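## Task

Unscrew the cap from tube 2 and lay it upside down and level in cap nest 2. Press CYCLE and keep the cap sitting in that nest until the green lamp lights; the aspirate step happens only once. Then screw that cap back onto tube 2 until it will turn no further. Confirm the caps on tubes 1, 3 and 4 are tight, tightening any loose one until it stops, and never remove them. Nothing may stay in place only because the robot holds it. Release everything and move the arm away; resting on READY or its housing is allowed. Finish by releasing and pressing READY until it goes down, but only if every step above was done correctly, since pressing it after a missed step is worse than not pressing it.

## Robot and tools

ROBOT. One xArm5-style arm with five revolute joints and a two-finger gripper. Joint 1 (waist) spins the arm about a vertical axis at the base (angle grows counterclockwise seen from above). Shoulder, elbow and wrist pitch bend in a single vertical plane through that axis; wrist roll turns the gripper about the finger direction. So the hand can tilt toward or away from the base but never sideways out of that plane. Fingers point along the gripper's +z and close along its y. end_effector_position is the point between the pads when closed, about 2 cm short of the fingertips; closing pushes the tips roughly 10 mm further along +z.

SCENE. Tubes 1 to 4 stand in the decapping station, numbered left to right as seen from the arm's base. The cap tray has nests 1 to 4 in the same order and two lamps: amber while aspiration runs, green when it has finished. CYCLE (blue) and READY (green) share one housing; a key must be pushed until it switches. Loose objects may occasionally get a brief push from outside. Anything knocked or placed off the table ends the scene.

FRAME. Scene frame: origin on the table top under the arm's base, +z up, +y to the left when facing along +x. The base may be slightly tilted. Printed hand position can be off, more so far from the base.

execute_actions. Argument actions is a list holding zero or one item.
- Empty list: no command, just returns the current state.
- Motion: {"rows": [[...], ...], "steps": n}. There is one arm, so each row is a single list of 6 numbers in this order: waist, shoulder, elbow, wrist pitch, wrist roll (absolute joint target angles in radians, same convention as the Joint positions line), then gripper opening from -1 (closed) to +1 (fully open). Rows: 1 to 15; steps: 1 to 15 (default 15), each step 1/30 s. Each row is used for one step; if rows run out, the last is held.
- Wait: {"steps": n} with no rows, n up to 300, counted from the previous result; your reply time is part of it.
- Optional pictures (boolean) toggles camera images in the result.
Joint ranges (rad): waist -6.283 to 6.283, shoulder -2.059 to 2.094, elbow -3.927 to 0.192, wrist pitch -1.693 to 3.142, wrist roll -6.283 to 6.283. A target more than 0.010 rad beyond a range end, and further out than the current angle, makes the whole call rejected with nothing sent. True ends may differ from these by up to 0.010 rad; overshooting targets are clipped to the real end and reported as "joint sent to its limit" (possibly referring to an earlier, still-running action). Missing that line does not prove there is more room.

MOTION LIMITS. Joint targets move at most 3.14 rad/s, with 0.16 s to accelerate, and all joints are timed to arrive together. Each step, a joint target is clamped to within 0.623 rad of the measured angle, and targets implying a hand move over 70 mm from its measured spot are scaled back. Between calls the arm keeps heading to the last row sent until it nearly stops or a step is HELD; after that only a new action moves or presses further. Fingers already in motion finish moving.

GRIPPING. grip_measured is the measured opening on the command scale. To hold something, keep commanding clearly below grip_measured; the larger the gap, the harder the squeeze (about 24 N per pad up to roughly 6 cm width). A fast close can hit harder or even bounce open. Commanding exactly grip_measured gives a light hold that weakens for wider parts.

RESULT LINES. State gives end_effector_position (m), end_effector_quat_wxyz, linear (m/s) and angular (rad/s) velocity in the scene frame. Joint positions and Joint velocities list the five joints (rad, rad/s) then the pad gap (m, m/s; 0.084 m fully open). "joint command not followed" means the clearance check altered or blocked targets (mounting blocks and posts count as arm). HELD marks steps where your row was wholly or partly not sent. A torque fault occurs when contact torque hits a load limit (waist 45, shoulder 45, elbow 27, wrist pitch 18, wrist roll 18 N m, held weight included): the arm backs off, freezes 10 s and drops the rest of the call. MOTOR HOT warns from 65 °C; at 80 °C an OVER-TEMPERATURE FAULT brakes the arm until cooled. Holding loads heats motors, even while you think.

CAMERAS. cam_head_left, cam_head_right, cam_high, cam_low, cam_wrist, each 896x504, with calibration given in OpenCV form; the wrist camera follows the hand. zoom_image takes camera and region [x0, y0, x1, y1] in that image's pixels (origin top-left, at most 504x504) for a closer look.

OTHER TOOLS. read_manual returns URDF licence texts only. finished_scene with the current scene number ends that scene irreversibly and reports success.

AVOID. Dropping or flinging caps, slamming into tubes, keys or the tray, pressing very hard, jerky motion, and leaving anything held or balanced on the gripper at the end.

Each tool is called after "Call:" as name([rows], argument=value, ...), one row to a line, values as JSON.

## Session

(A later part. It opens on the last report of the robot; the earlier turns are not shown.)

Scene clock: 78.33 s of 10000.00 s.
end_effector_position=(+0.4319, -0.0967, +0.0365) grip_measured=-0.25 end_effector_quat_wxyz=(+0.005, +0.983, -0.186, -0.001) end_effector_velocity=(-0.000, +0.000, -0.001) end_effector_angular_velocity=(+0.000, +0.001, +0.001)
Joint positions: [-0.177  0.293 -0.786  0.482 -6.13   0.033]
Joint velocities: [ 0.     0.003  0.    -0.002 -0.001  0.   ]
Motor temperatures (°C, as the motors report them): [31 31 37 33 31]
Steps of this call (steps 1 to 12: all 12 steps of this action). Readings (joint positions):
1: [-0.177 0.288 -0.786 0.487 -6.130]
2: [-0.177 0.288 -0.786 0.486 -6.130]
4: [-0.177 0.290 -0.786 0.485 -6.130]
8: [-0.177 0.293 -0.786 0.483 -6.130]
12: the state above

Release, lift and look.

Call:
execute_actions([
  {"rows":[[-0.177,0.293,-0.786,0.482,-6.13,0.2],[-0.177,0.293,-0.786,0.482,-6.13,0.2],[-0.177,0.293,-0.786,0.482,-6.13,0.2],[-0.177,0.293,-0.786,0.482,-6.13,0.2],[-0.177,0.293,-0.786,0.482,-6.13,0.2],[-0.177,0.293,-0.786,0.482,-6.13,0.2],[-0.177,0.10,-0.80,0.69,-6.13,0.2]],"steps":15},
], pictures=false)

Call:
execute_actions([
  {"rows":[[-0.177,-0.16,-0.80,0.95,-6.13,0.2]],"steps":15},
], pictures=false)

Call:
execute_actions([
  {"steps":8},
])

Scene clock: 81.83 s of 10000.00 s.
end_effector_position=(+0.4361, -0.0969, +0.1056) grip_measured=+0.19 end_effector_quat_wxyz=(+0.005, +0.983, -0.186, +0.006) end_effector_velocity=(-0.018, +0.005, +0.117) end_effector_angular_velocity=(+0.004, +0.017, -0.002)
Joint positions: [-0.177  0.119 -0.804  0.661 -6.13   0.052]
Joint velocities: [ 0.    -0.315 -0.014  0.347  0.002  0.   ]
Motor temperatures (°C, as the motors report them): [31 31 36 33 31]
Steps of this call (steps 1 to 15: the robot went on to your last target; steps 16 to 90: nothing new was sent; steps 91 to 105: all 15 steps of this action). Readings (joint positions):
91: [-0.177 0.293 -0.786 0.482 -6.130]
92: [-0.177 0.293 -0.786 0.482 -6.130]
94: [-0.177 0.293 -0.786 0.482 -6.130]
98: [-0.177 0.291 -0.786 0.486 -6.130]
105: the state above

Scene clock: 82.33 s of 10000.00 s.
end_effector_position=(+0.4039, -0.0888, +0.1989) grip_measured=+0.19 end_effector_quat_wxyz=(+0.005, +0.983, -0.186, -0.002) end_effector_velocity=(-0.019, +0.004, +0.007) end_effector_angular_velocity=(+0.009, +0.041, -0.001)
Joint positions: [-0.177 -0.154 -0.799  0.944 -6.13   0.052]
Joint velocities: [-0.001 -0.045  0.015  0.072  0.    -0.   ]
Motor temperatures (°C, as the motors report them): [31 31 36 33 31]
Steps of this call (steps 1 to 15: all 15 steps of this action). Readings (joint positions):
1: [-0.177 0.111 -0.803 0.670 -6.130]
2: [-0.177 0.105 -0.802 0.681 -6.130]
4: [-0.177 0.066 -0.795 0.730 -6.130]
8: [-0.177 -0.075 -0.802 0.862 -6.130]
15: the state above

Scene clock: 82.60 s of 10000.00 s.
end_effector_position=(+0.4033, -0.0886, +0.2007) grip_measured=+0.19 end_effector_quat_wxyz=(+0.005, +0.983, -0.186, -0.002) end_effector_velocity=(+0.002, -0.000, +0.004) end_effector_angular_velocity=(-0.002, -0.010, -0.001)
Joint positions: [-0.177 -0.159 -0.8    0.95  -6.13   0.052]
Joint velocities: [-0.    -0.008 -0.003  0.001  0.001 -0.   ]
Motor temperatures (°C, as the motors report them): [31 31 36 33 31]
Steps of this call (steps 1 to 8: the robot went on to your last target). Readings (joint positions):
1: [-0.177 -0.155 -0.799 0.946 -6.130]
2: [-0.177 -0.156 -0.799 0.948 -6.130]
4: [-0.177 -0.158 -0.799 0.949 -6.130]
8: the state above
camera_calibration (this result's frames):
cam_wrist: T_world_to_cam=[[-0.386022, -0.922489, -0.00127904, 0.105959], [-0.922465, 0.386021, -0.00678751, 0.477078], [0.00675514, -0.00144026, -0.999976, 0.327393], [0, 0, 0, 1]] pos_world=[0.478779, -0.0859443, 0.330758]

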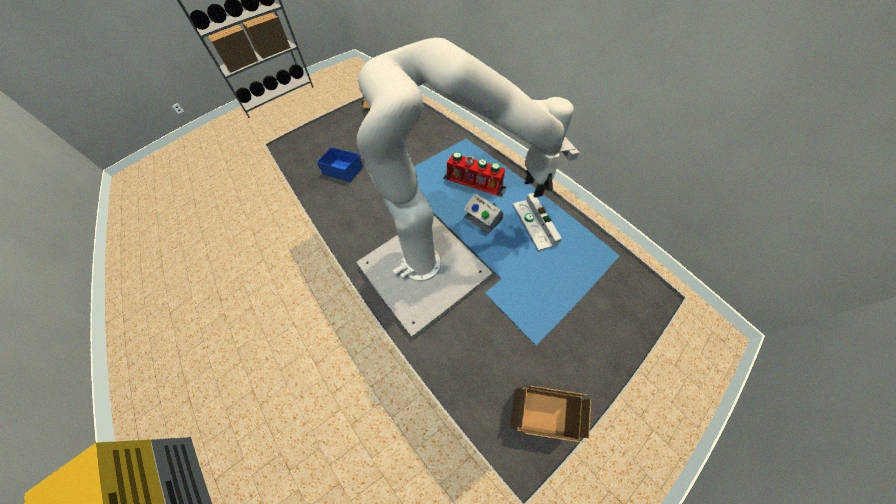

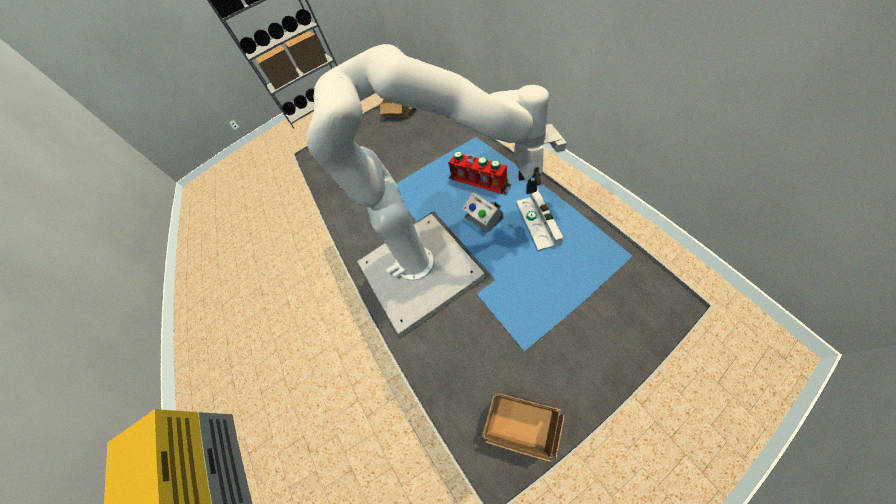

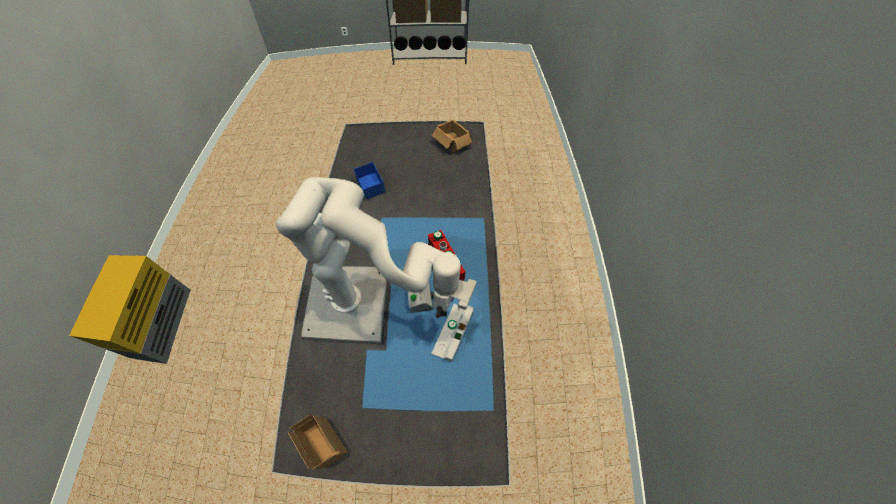

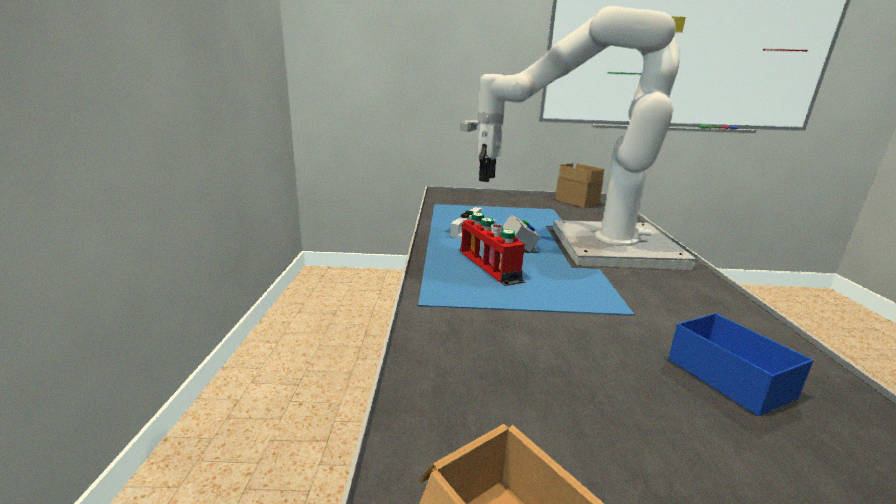

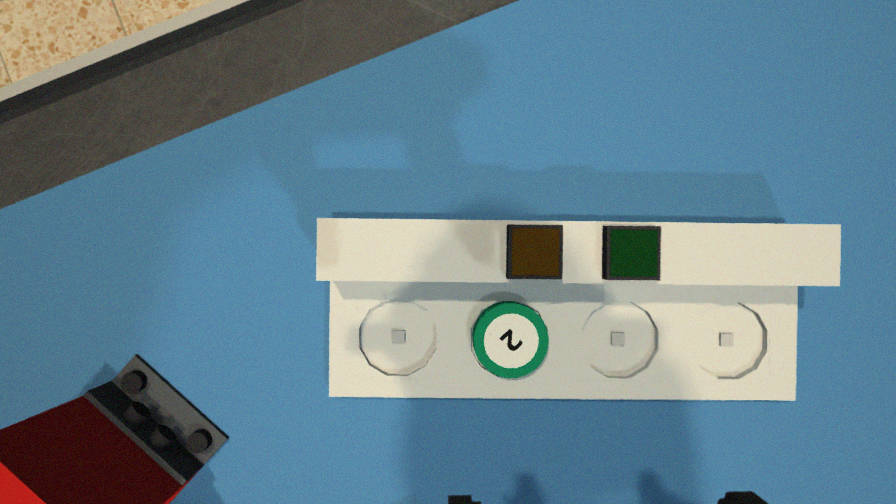

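Call:
execute_actions([
  {"rows":[[0.207,-0.59,-0.25,0.83,-6.1,-1]],"steps":15},
], pictures=false)

Call:
execute_actions([
  {"steps":12},
])

Scene clock: 91.37 s of 10000.00 s.
end_effector_position=(+0.3081, +0.0207, +0.1614) grip_measured=-1.00 end_effector_quat_wxyz=(+0.003, +0.998, -0.055, -0.002) end_effector_velocity=(-0.267, +0.197, -0.131) end_effector_angular_velocity=(+0.010, +0.003, +0.646)
Joint positions: [ 0.108 -0.479 -0.392  0.861 -6.108  0.   ]
Joint velocities: [ 0.699 -0.784  1.001 -0.218  0.053  0.   ]
Motor temperatures (°C, as the motors report them): [31 31 36 33 31]
Steps of this call (steps 1 to 15: the robot went on to your last target; steps 16 to 248: nothing new was sent; steps 249 to 263: all 15 steps of this action). Readings (joint positions):
249: [-0.177 -0.160 -0.800 0.950 -6.130]
250: [-0.175 -0.162 -0.797 0.949 -6.130]
252: [-0.150 -0.192 -0.759 0.939 -6.128]
256: [-0.052 -0.300 -0.621 0.911 -6.120]
263: the state above

Scene clock: 91.77 s of 10000.00 s.
end_effector_position=(+0.2702, +0.0446, +0.1416) grip_measured=-1.00 end_effector_quat_wxyz=(+0.003, +1.000, -0.011, -0.002) end_effector_velocity=(-0.006, +0.002, -0.004) end_effector_angular_velocity=(-0.000, +0.003, +0.012)
Joint positions: [ 0.205 -0.588 -0.253  0.83  -6.1    0.   ]
Joint velocities: [ 0.013 -0.014  0.02  -0.003  0.001  0.   ]
Motor temperatures (°C, as the motors report them): [31 31 36 33 31]
Steps of this call (steps 1 to 12: the robot went on to your last target). Readings (joint positions):
1: [0.131 -0.505 -0.359 0.854 -6.106]
2: [0.152 -0.529 -0.329 0.848 -6.104]
4: [0.182 -0.562 -0.285 0.839 -6.102]
8: [0.202 -0.584 -0.258 0.832 -6.100]
12: the state above
camera_calibration (this result's frames):
cam_wrist: T_world_to_cam=[[-0.0440224, -0.999011, -0.00625858, 0.0891406], [-0.999016, 0.0440545, -0.00507962, 0.33816], [0.00535031, 0.0060288, -0.999968, 0.269382], [0, 0, 0, 1]] pos_world=[0.340311, 0.0725309, 0.271649]

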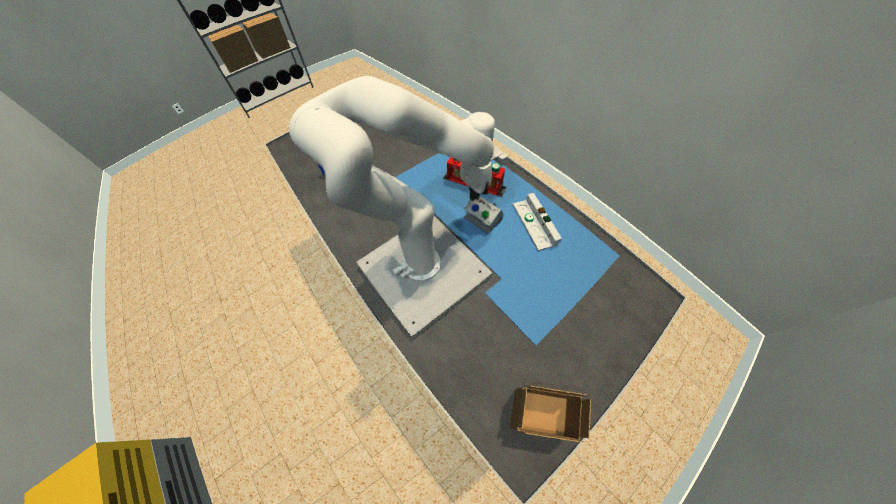

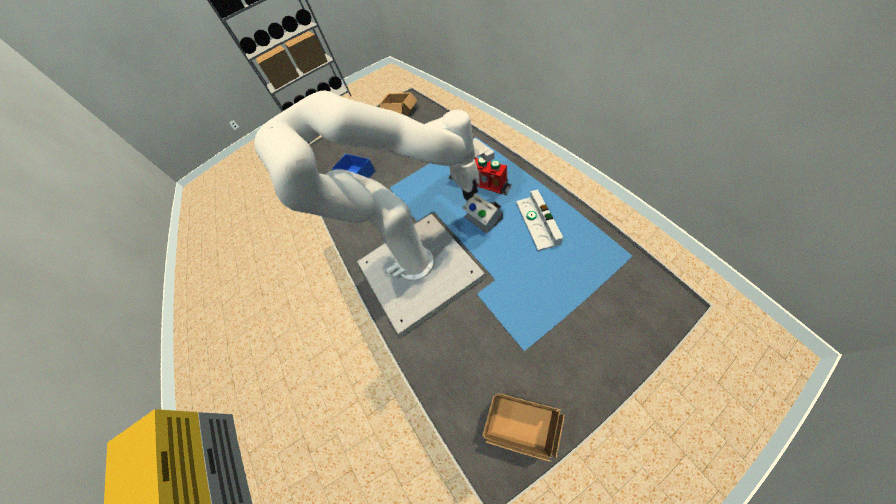

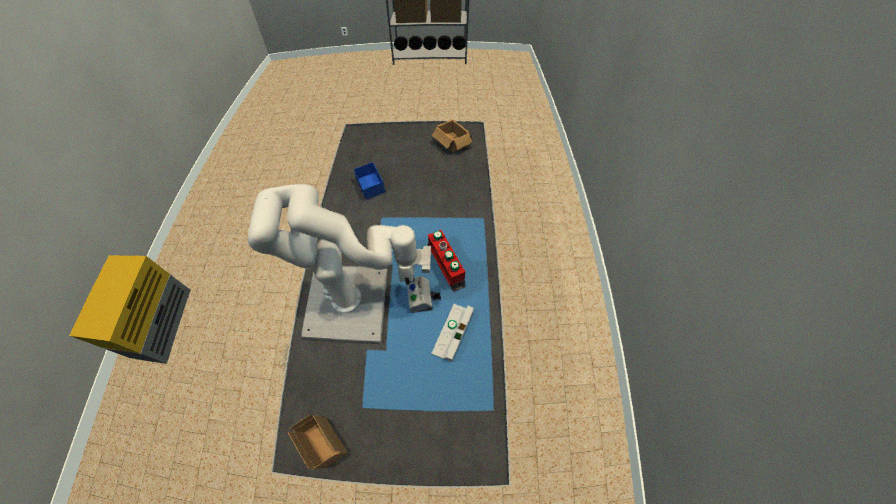

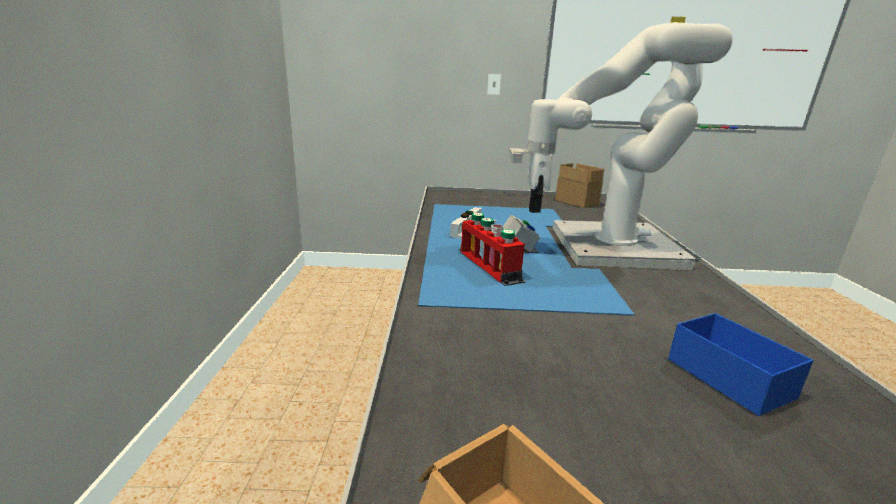

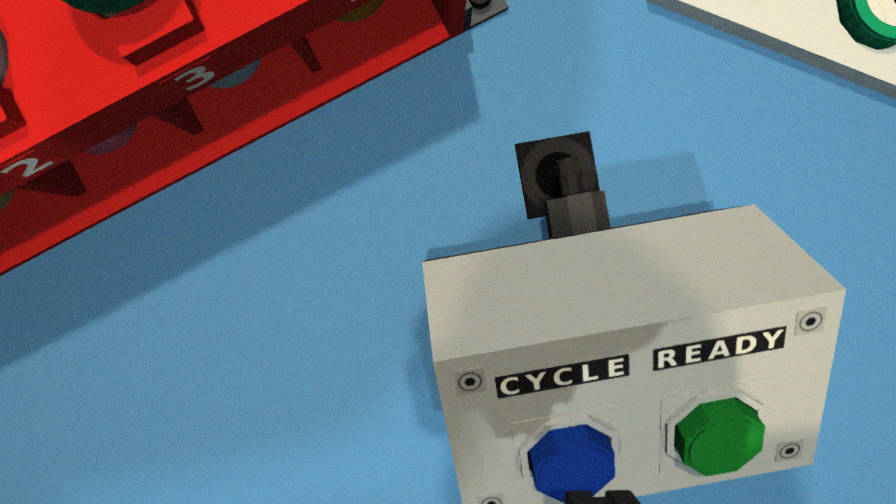

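Call:
execute_actions([
  {"rows":[[0.18,-0.46,-0.207,0.656,-6.1,-1]],"steps":15},
], pictures=false)

Call:
execute_actions([
  {"rows":[[0.18,-0.41,-0.197,0.596,-6.1,-1]],"steps":15},
])

Scene clock: 97.13 s of 10000.00 s.
end_effector_position=(+0.2720, +0.0379, +0.1041) grip_measured=-1.00 end_effector_quat_wxyz=(+0.003, +1.000, -0.023, -0.001) end_effector_velocity=(-0.000, -0.001, -0.004) end_effector_angular_velocity=(+0.000, -0.001, -0.003)
Joint positions: [ 0.18  -0.462 -0.208  0.658 -6.1    0.   ]
Joint velocities: [-0.003  0.013  0.006 -0.02  -0.     0.   ]
Motor temperatures (°C, as the motors report them): [31 31 36 33 31]
Steps of this call (steps 1 to 30: the robot went on to your last target; steps 31 to 146: nothing new was sent; steps 147 to 161: all 15 steps of this action). Readings (joint positions):
147: [0.207 -0.590 -0.250 0.830 -6.100]
148: [0.207 -0.588 -0.249 0.826 -6.100]
150: [0.201 -0.561 -0.242 0.785 -6.100]
154: [0.184 -0.480 -0.211 0.688 -6.100]
161: the state above

Scene clock: 97.63 s of 10000.00 s.
end_effector_position=(+0.2734, +0.0379, +0.0927) grip_measured=-1.00 end_effector_quat_wxyz=(+0.002, +1.000, -0.023, +0.001) end_effector_velocity=(-0.001, -0.000, -0.002) end_effector_angular_velocity=(-0.000, +0.002, -0.000)
Joint positions: [ 0.18  -0.413 -0.2    0.597 -6.1    0.   ]
Joint velocities: [-0.001  0.007  0.004 -0.009 -0.     0.   ]
Motor temperatures (°C, as the motors report them): [31 31 36 33 31]
Steps of this call (steps 1 to 15: all 15 steps of this action). Readings (joint positions):
1: [0.180 -0.461 -0.208 0.657 -6.100]
2: [0.180 -0.459 -0.207 0.653 -6.100]
4: [0.180 -0.441 -0.204 0.631 -6.100]
8: [0.180 -0.417 -0.201 0.603 -6.100]
15: the state above
camera_calibration (this result's frames):
cam_wrist: T_world_to_cam=[[-0.069165, -0.997581, -0.00690126, 0.0891417], [-0.99755, 0.0692321, -0.0100153, 0.340483], [0.0104688, 0.00619164, -0.999926, 0.219118], [0, 0, 0, 1]] pos_world=[0.34352, 0.0639971, 0.223127]

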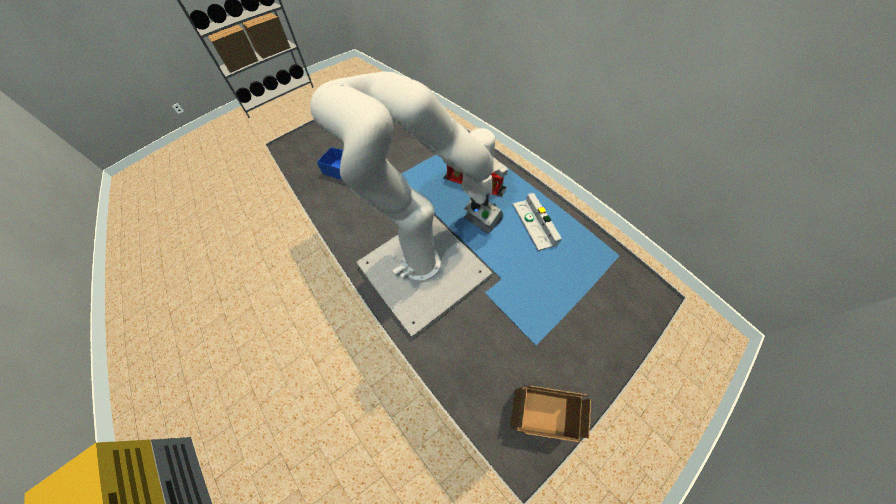

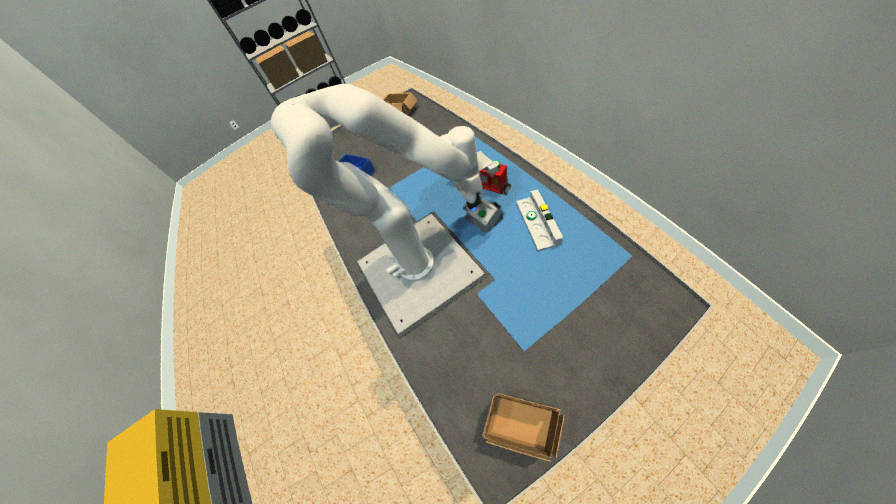

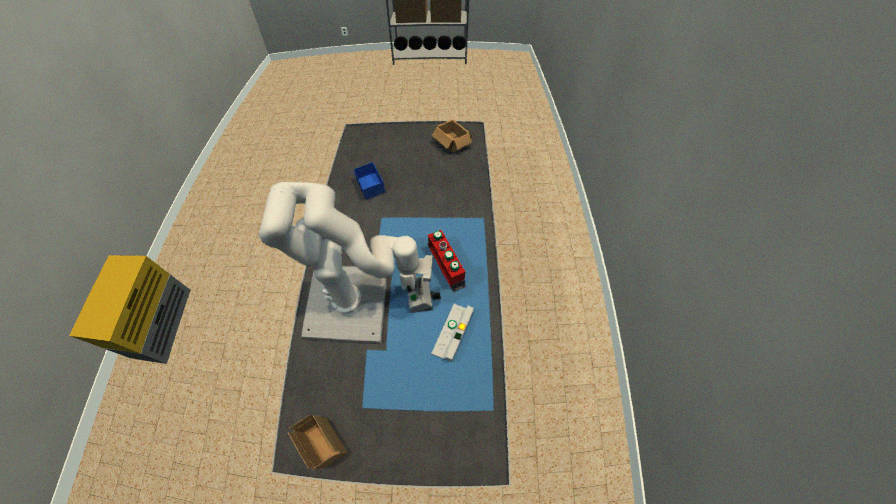

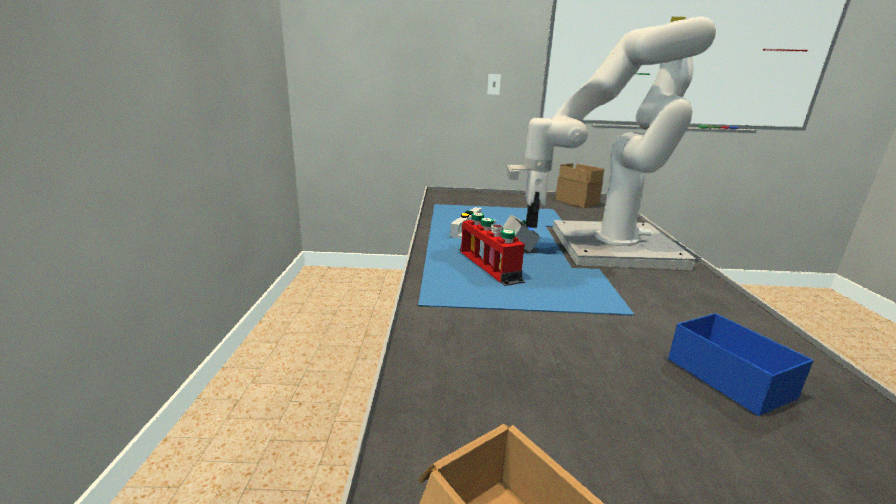

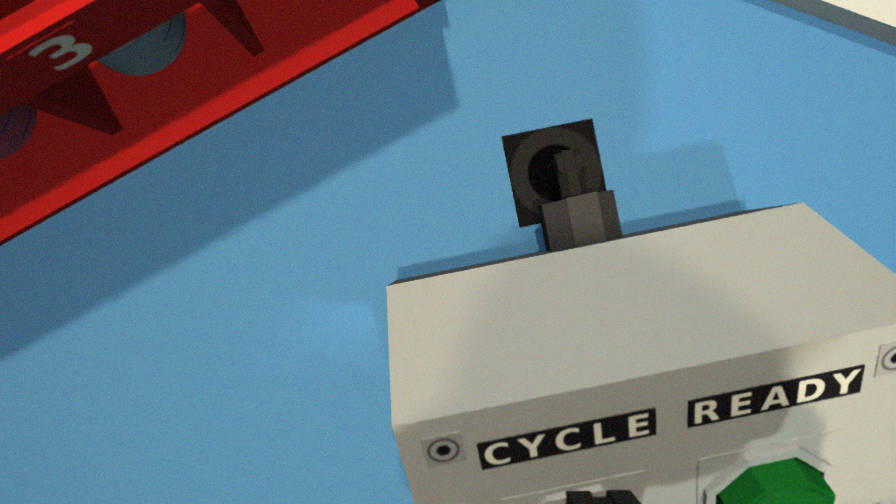

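Call:
execute_actions([
  {"rows":[[0.18,-0.59,-0.25,0.83,-6.1,-1],[0.18,-0.59,-0.25,0.83,-6.1,-1],[0.18,-0.59,-0.25,0.83,-6.1,-1],[0.18,-0.59,-0.25,0.83,-6.1,-1],[0.18,-0.59,-0.25,0.83,-6.1,-1],[0.18,-0.59,-0.25,0.83,-6.1,-1],[0.18,-0.59,-0.25,0.83,-6.1,-1],[0.18,-0.59,-0.25,0.83,-6.1,-1],[0.285,-0.30,-0.65,0.94,-4.9,0.2]],"steps":15},
], pictures=false)

Call:
execute_actions([
  {"rows":[[0.285,0.0,-0.885,0.874,-4.9,0.2]],"steps":15},
], pictures=false)

Call:
execute_actions([
  {"steps":8},
])

Scene clock: 103.73 s of 10000.00 s.
end_effector_position=(+0.2996, +0.0523, +0.1575) grip_measured=-0.02 end_effector_quat_wxyz=(+0.004, +0.994, -0.112, -0.005) end_effector_velocity=(+0.286, +0.142, +0.188) end_effector_angular_velocity=(-0.002, -0.089, -1.594)
Joint positions: [ 0.214 -0.485 -0.378  0.859 -5.888  0.043]
Joint velocities: [ 0.299  0.794 -1.178  0.303  1.894  0.198]
Motor temperatures (°C, as the motors report them): [31 30 35 33 31]
Steps of this call (steps 1 to 15: the robot went on to your last target; steps 16 to 168: nothing new was sent; steps 169 to 183: all 15 steps of this action). Readings (joint positions):
169: [0.180 -0.410 -0.199 0.596 -6.100]
170: [0.180 -0.412 -0.199 0.600 -6.100]
172: [0.180 -0.437 -0.199 0.643 -6.100]
176: [0.180 -0.550 -0.234 0.781 -6.100]
183: the state above

Scene clock: 104.23 s of 10000.00 s.
end_effector_position=(+0.4279, +0.1046, +0.1717) grip_measured=+0.19 end_effector_quat_wxyz=(+0.003, +0.860, -0.511, -0.001) end_effector_velocity=(+0.091, +0.041, -0.023) end_effector_angular_velocity=(-0.006, +0.005, -0.856)
Joint positions: [ 0.282 -0.027 -0.857  0.874 -4.972  0.052]
Joint velocities: [ 0.041  0.361 -0.346 -0.006  0.898 -0.   ]
Motor temperatures (°C, as the motors report them): [31 30 36 33 31]
Steps of this call (steps 1 to 15: all 15 steps of this action). Readings (joint positions):
1: [0.224 -0.459 -0.416 0.869 -5.823]
2: [0.233 -0.434 -0.452 0.878 -5.759]
4: [0.245 -0.366 -0.530 0.884 -5.649]
8: [0.261 -0.216 -0.672 0.879 -5.414]
15: the state above

Scene clock: 104.50 s of 10000.00 s.
end_effector_position=(+0.4350, +0.1076, +0.1709) grip_measured=+0.19 end_effector_quat_wxyz=(+0.003, +0.842, -0.539, -0.000) end_effector_velocity=(+0.005, +0.002, +0.000) end_effector_angular_velocity=(+0.001, -0.003, -0.031)
Joint positions: [ 0.285 -0.002 -0.883  0.874 -4.903  0.052]
Joint velocities: [ 0.001  0.013 -0.015 -0.001  0.033 -0.   ]
Motor temperatures (°C, as the motors report them): [31 30 36 33 31]
Steps of this call (steps 1 to 8: the robot went on to your last target). Readings (joint positions):
1: [0.283 -0.017 -0.867 0.874 -4.947]
2: [0.284 -0.011 -0.872 0.874 -4.931]
4: [0.284 -0.006 -0.879 0.874 -4.914]
8: the state above
camera_calibration (this result's frames):
cam_wrist: T_world_to_cam=[[-0.917388, -0.397936, -0.0067688, 0.474783], [-0.397852, 0.917383, -0.0110277, 0.145682], [0.0105979, -0.00742368, -0.999916, 0.296593], [0, 0, 0, 1]] pos_world=[0.490377, 0.0574886, 0.301388]

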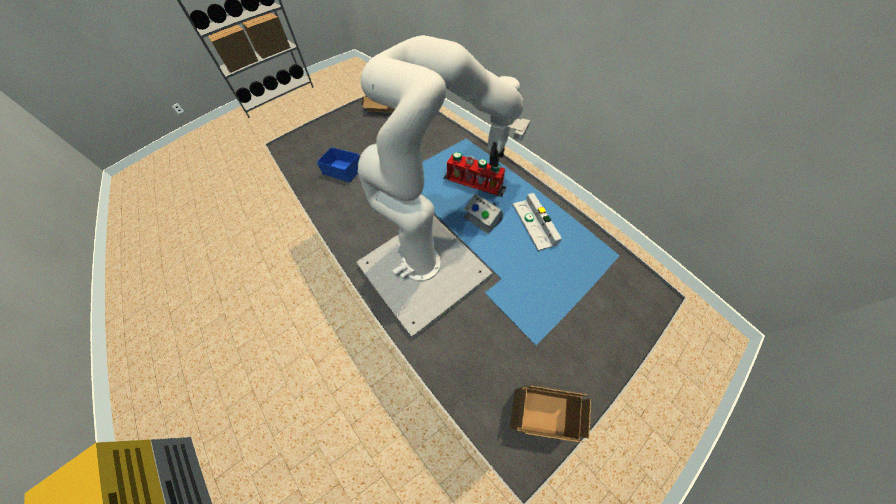

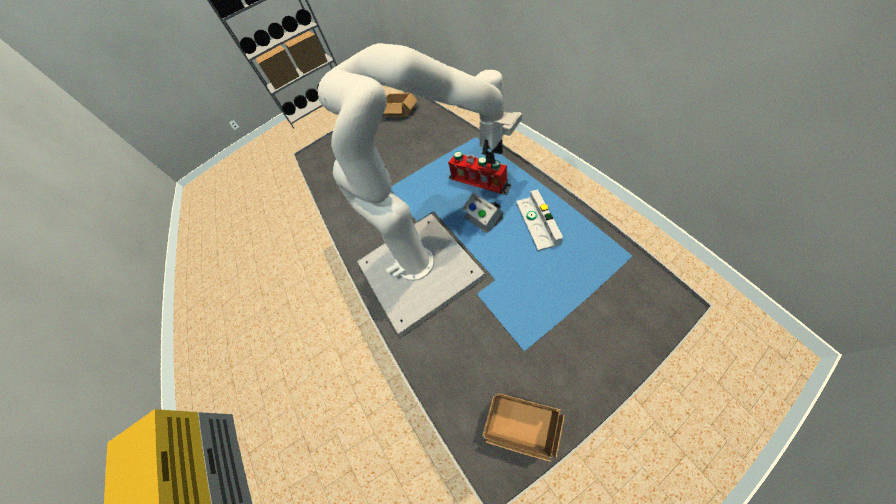

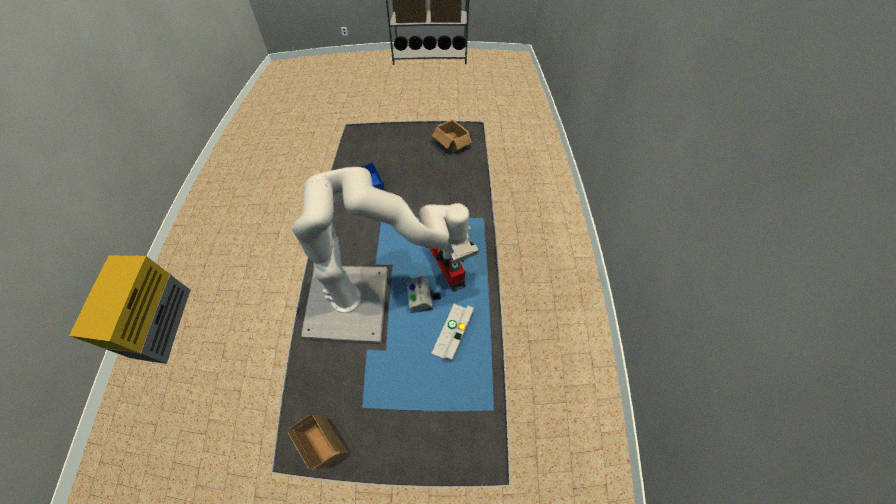

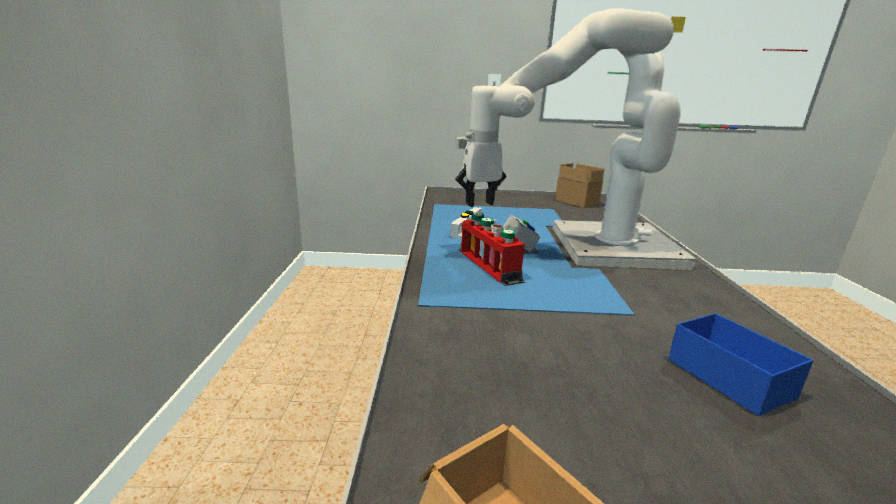

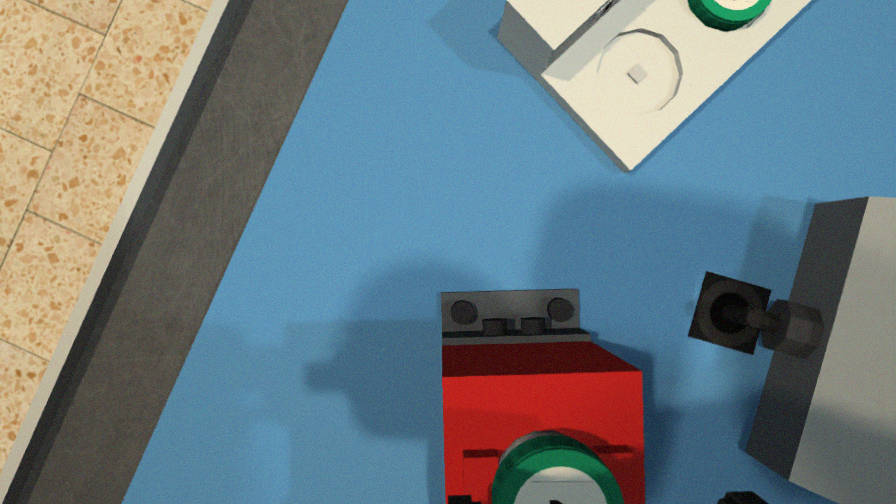

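Call:
execute_actions([
  {"rows":[[0.285,0.02,-0.861,0.85,-4.90,0.2]],"steps":15},
])

Call:
execute_actions([
  {"rows":[[0.285,0.10,-0.861,0.75,-4.90,0.2]],"steps":15},
])

Scene clock: 118.57 s of 10000.00 s.
end_effector_position=(+0.4290, +0.1062, +0.1547) grip_measured=+0.19 end_effector_quat_wxyz=(+0.010, +0.841, -0.540, -0.007) end_effector_velocity=(-0.001, -0.000, -0.002) end_effector_angular_velocity=(-0.001, +0.004, +0.000)
Joint positions: [ 0.285  0.02  -0.861  0.85  -4.9    0.052]
Joint velocities: [-0.     0.003  0.004 -0.002 -0.    -0.   ]
Motor temperatures (°C, as the motors report them): [31 31 36 33 31]
Steps of this call (steps 1 to 30: the robot went on to your last target; steps 31 to 407: nothing new was sent; steps 408 to 422: all 15 steps of this action). Readings (joint positions):
408: [0.285 0.000 -0.885 0.874 -4.900]
409: [0.285 0.001 -0.884 0.871 -4.900]
411: [0.285 0.009 -0.875 0.862 -4.900]
415: [0.285 0.019 -0.862 0.853 -4.900]
422: the state above
camera_calibration (this result's frames):
cam_wrist: T_world_to_cam=[[-0.918459, -0.395318, 0.0125071, 0.465843], [-0.395427, 0.918464, -0.00783148, 0.142774], [-0.0083914, -0.0121385, -0.999891, 0.289131], [0, 0, 0, 1]] pos_world=[0.48674, 0.0565334, 0.284391]

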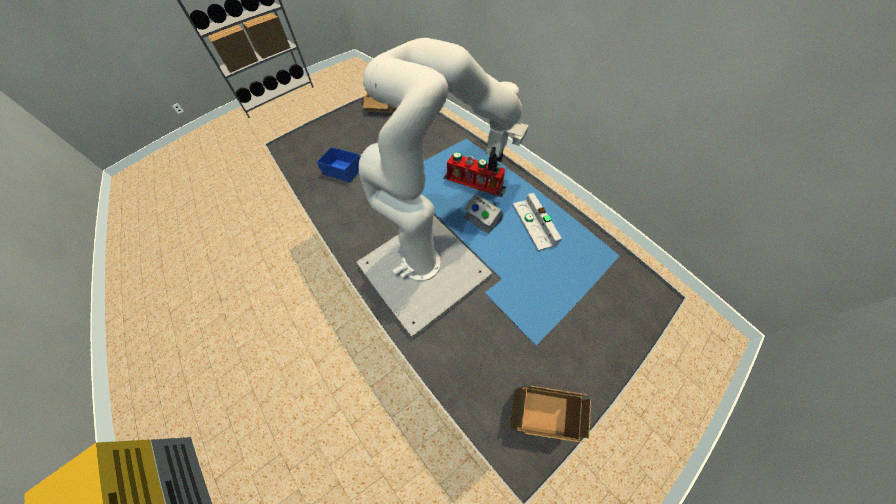

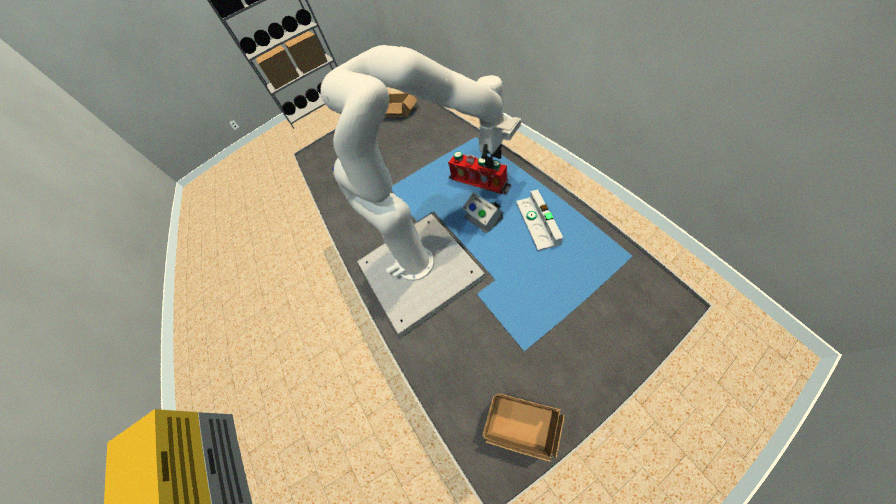

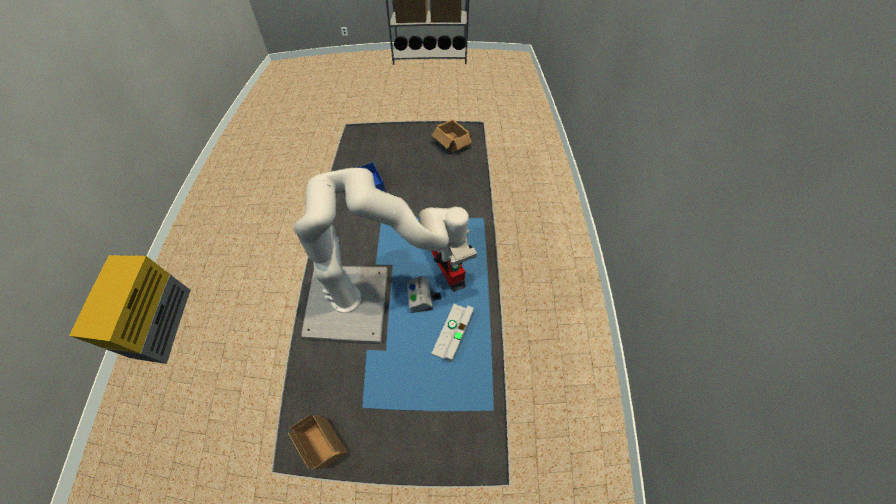

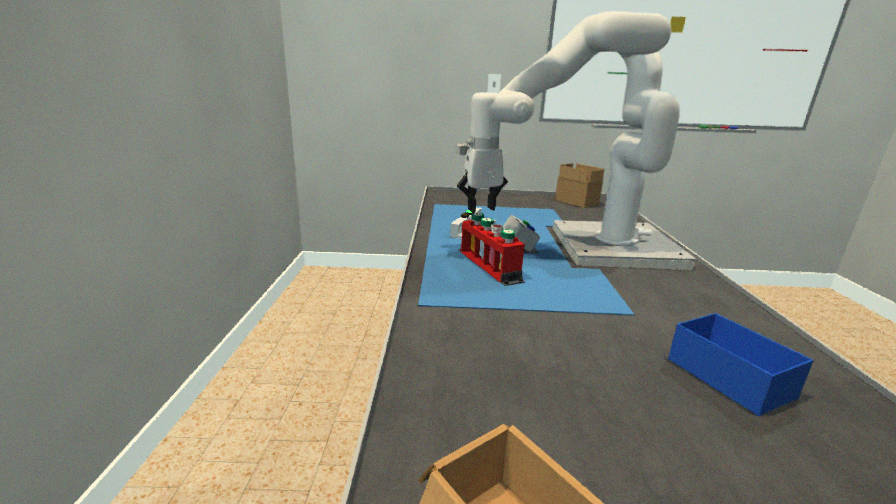

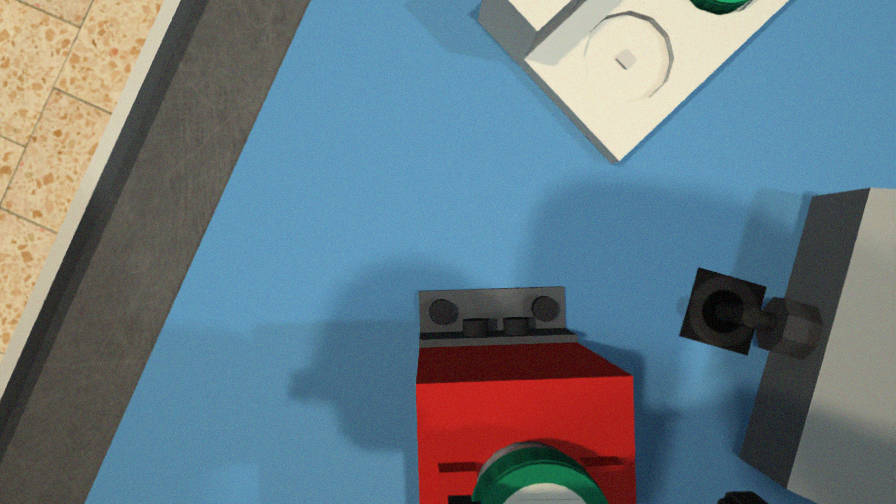

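Scene clock: 119.07 s of 10000.00 s.
end_effector_position=(+0.4411, +0.1091, +0.1268) grip_measured=+0.19 end_effector_quat_wxyz=(+0.002, +0.841, -0.540, -0.000) end_effector_velocity=(-0.000, -0.000, -0.004) end_effector_angular_velocity=(-0.000, +0.001, -0.001)
Joint positions: [ 0.285  0.099 -0.861  0.751 -4.9    0.052]
Joint velocities: [ 0.     0.008  0.003 -0.009  0.001  0.   ]
Motor temperatures (°C, as the motors report them): [31 31 36 33 31]
Steps of this call (steps 1 to 15: all 15 steps of this action). Readings (joint positions):
1: [0.285 0.020 -0.861 0.850 -4.900]
2: [0.285 0.022 -0.861 0.846 -4.900]
4: [0.285 0.045 -0.863 0.814 -4.900]
8: [0.285 0.092 -0.859 0.765 -4.900]
15: the state above
camera_calibration (this result's frames):
cam_wrist: T_world_to_cam=[[-0.918481, -0.395396, -0.00734671, 0.48096], [-0.395307, 0.918482, -0.0111329, 0.145044], [0.0111497, -0.0073212, -0.999911, 0.252147], [0, 0, 0, 1]] pos_world=[0.496278, 0.0587959, 0.257273]

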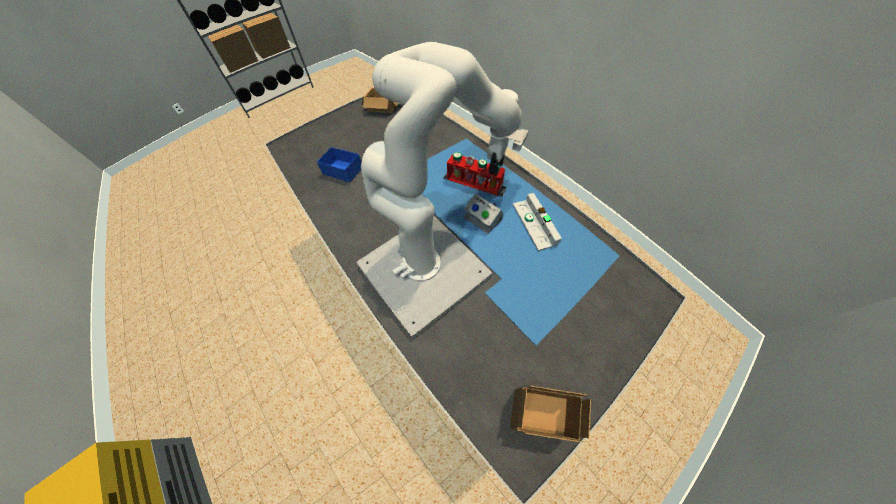

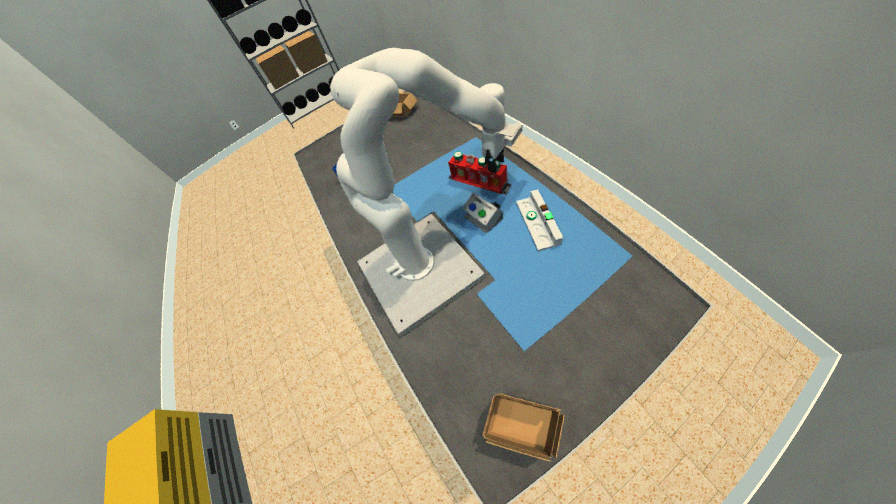

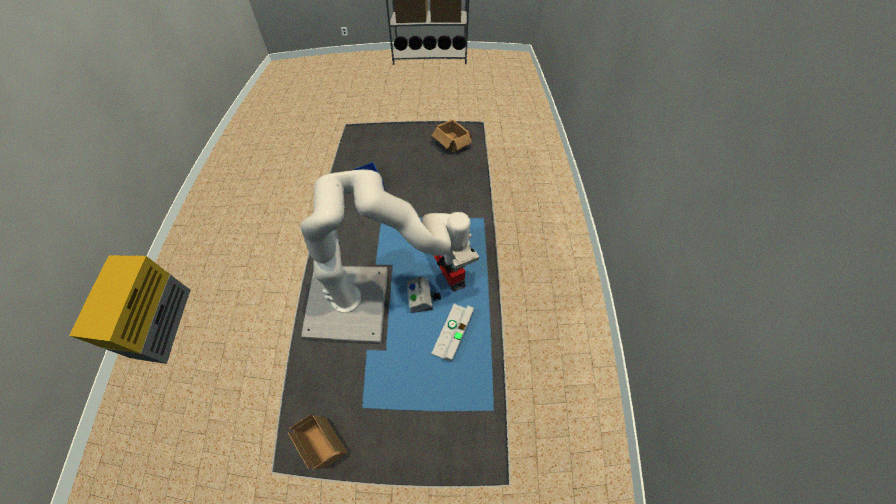

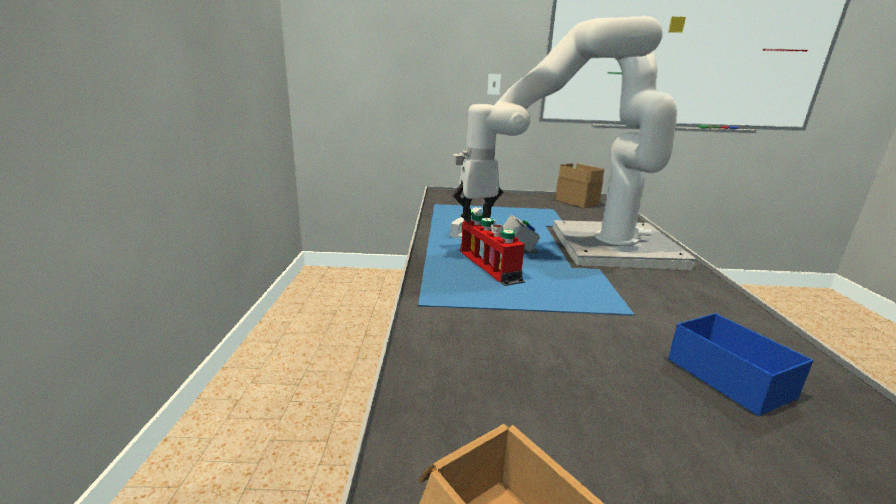

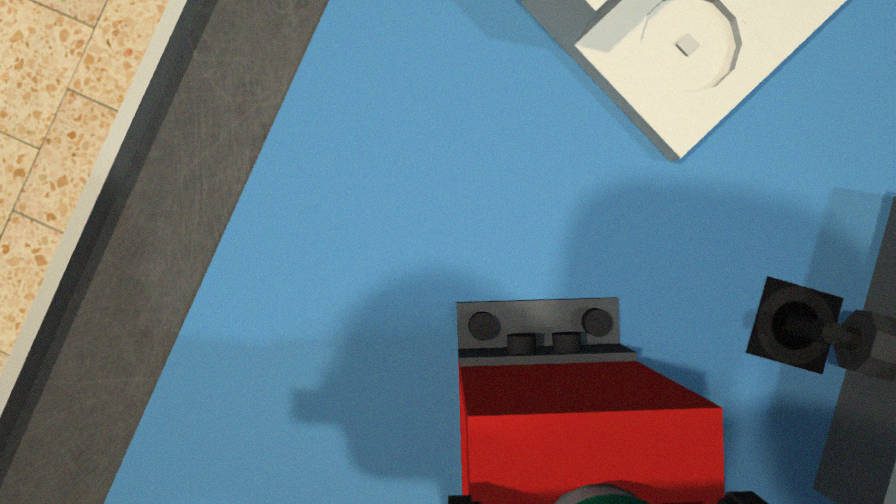

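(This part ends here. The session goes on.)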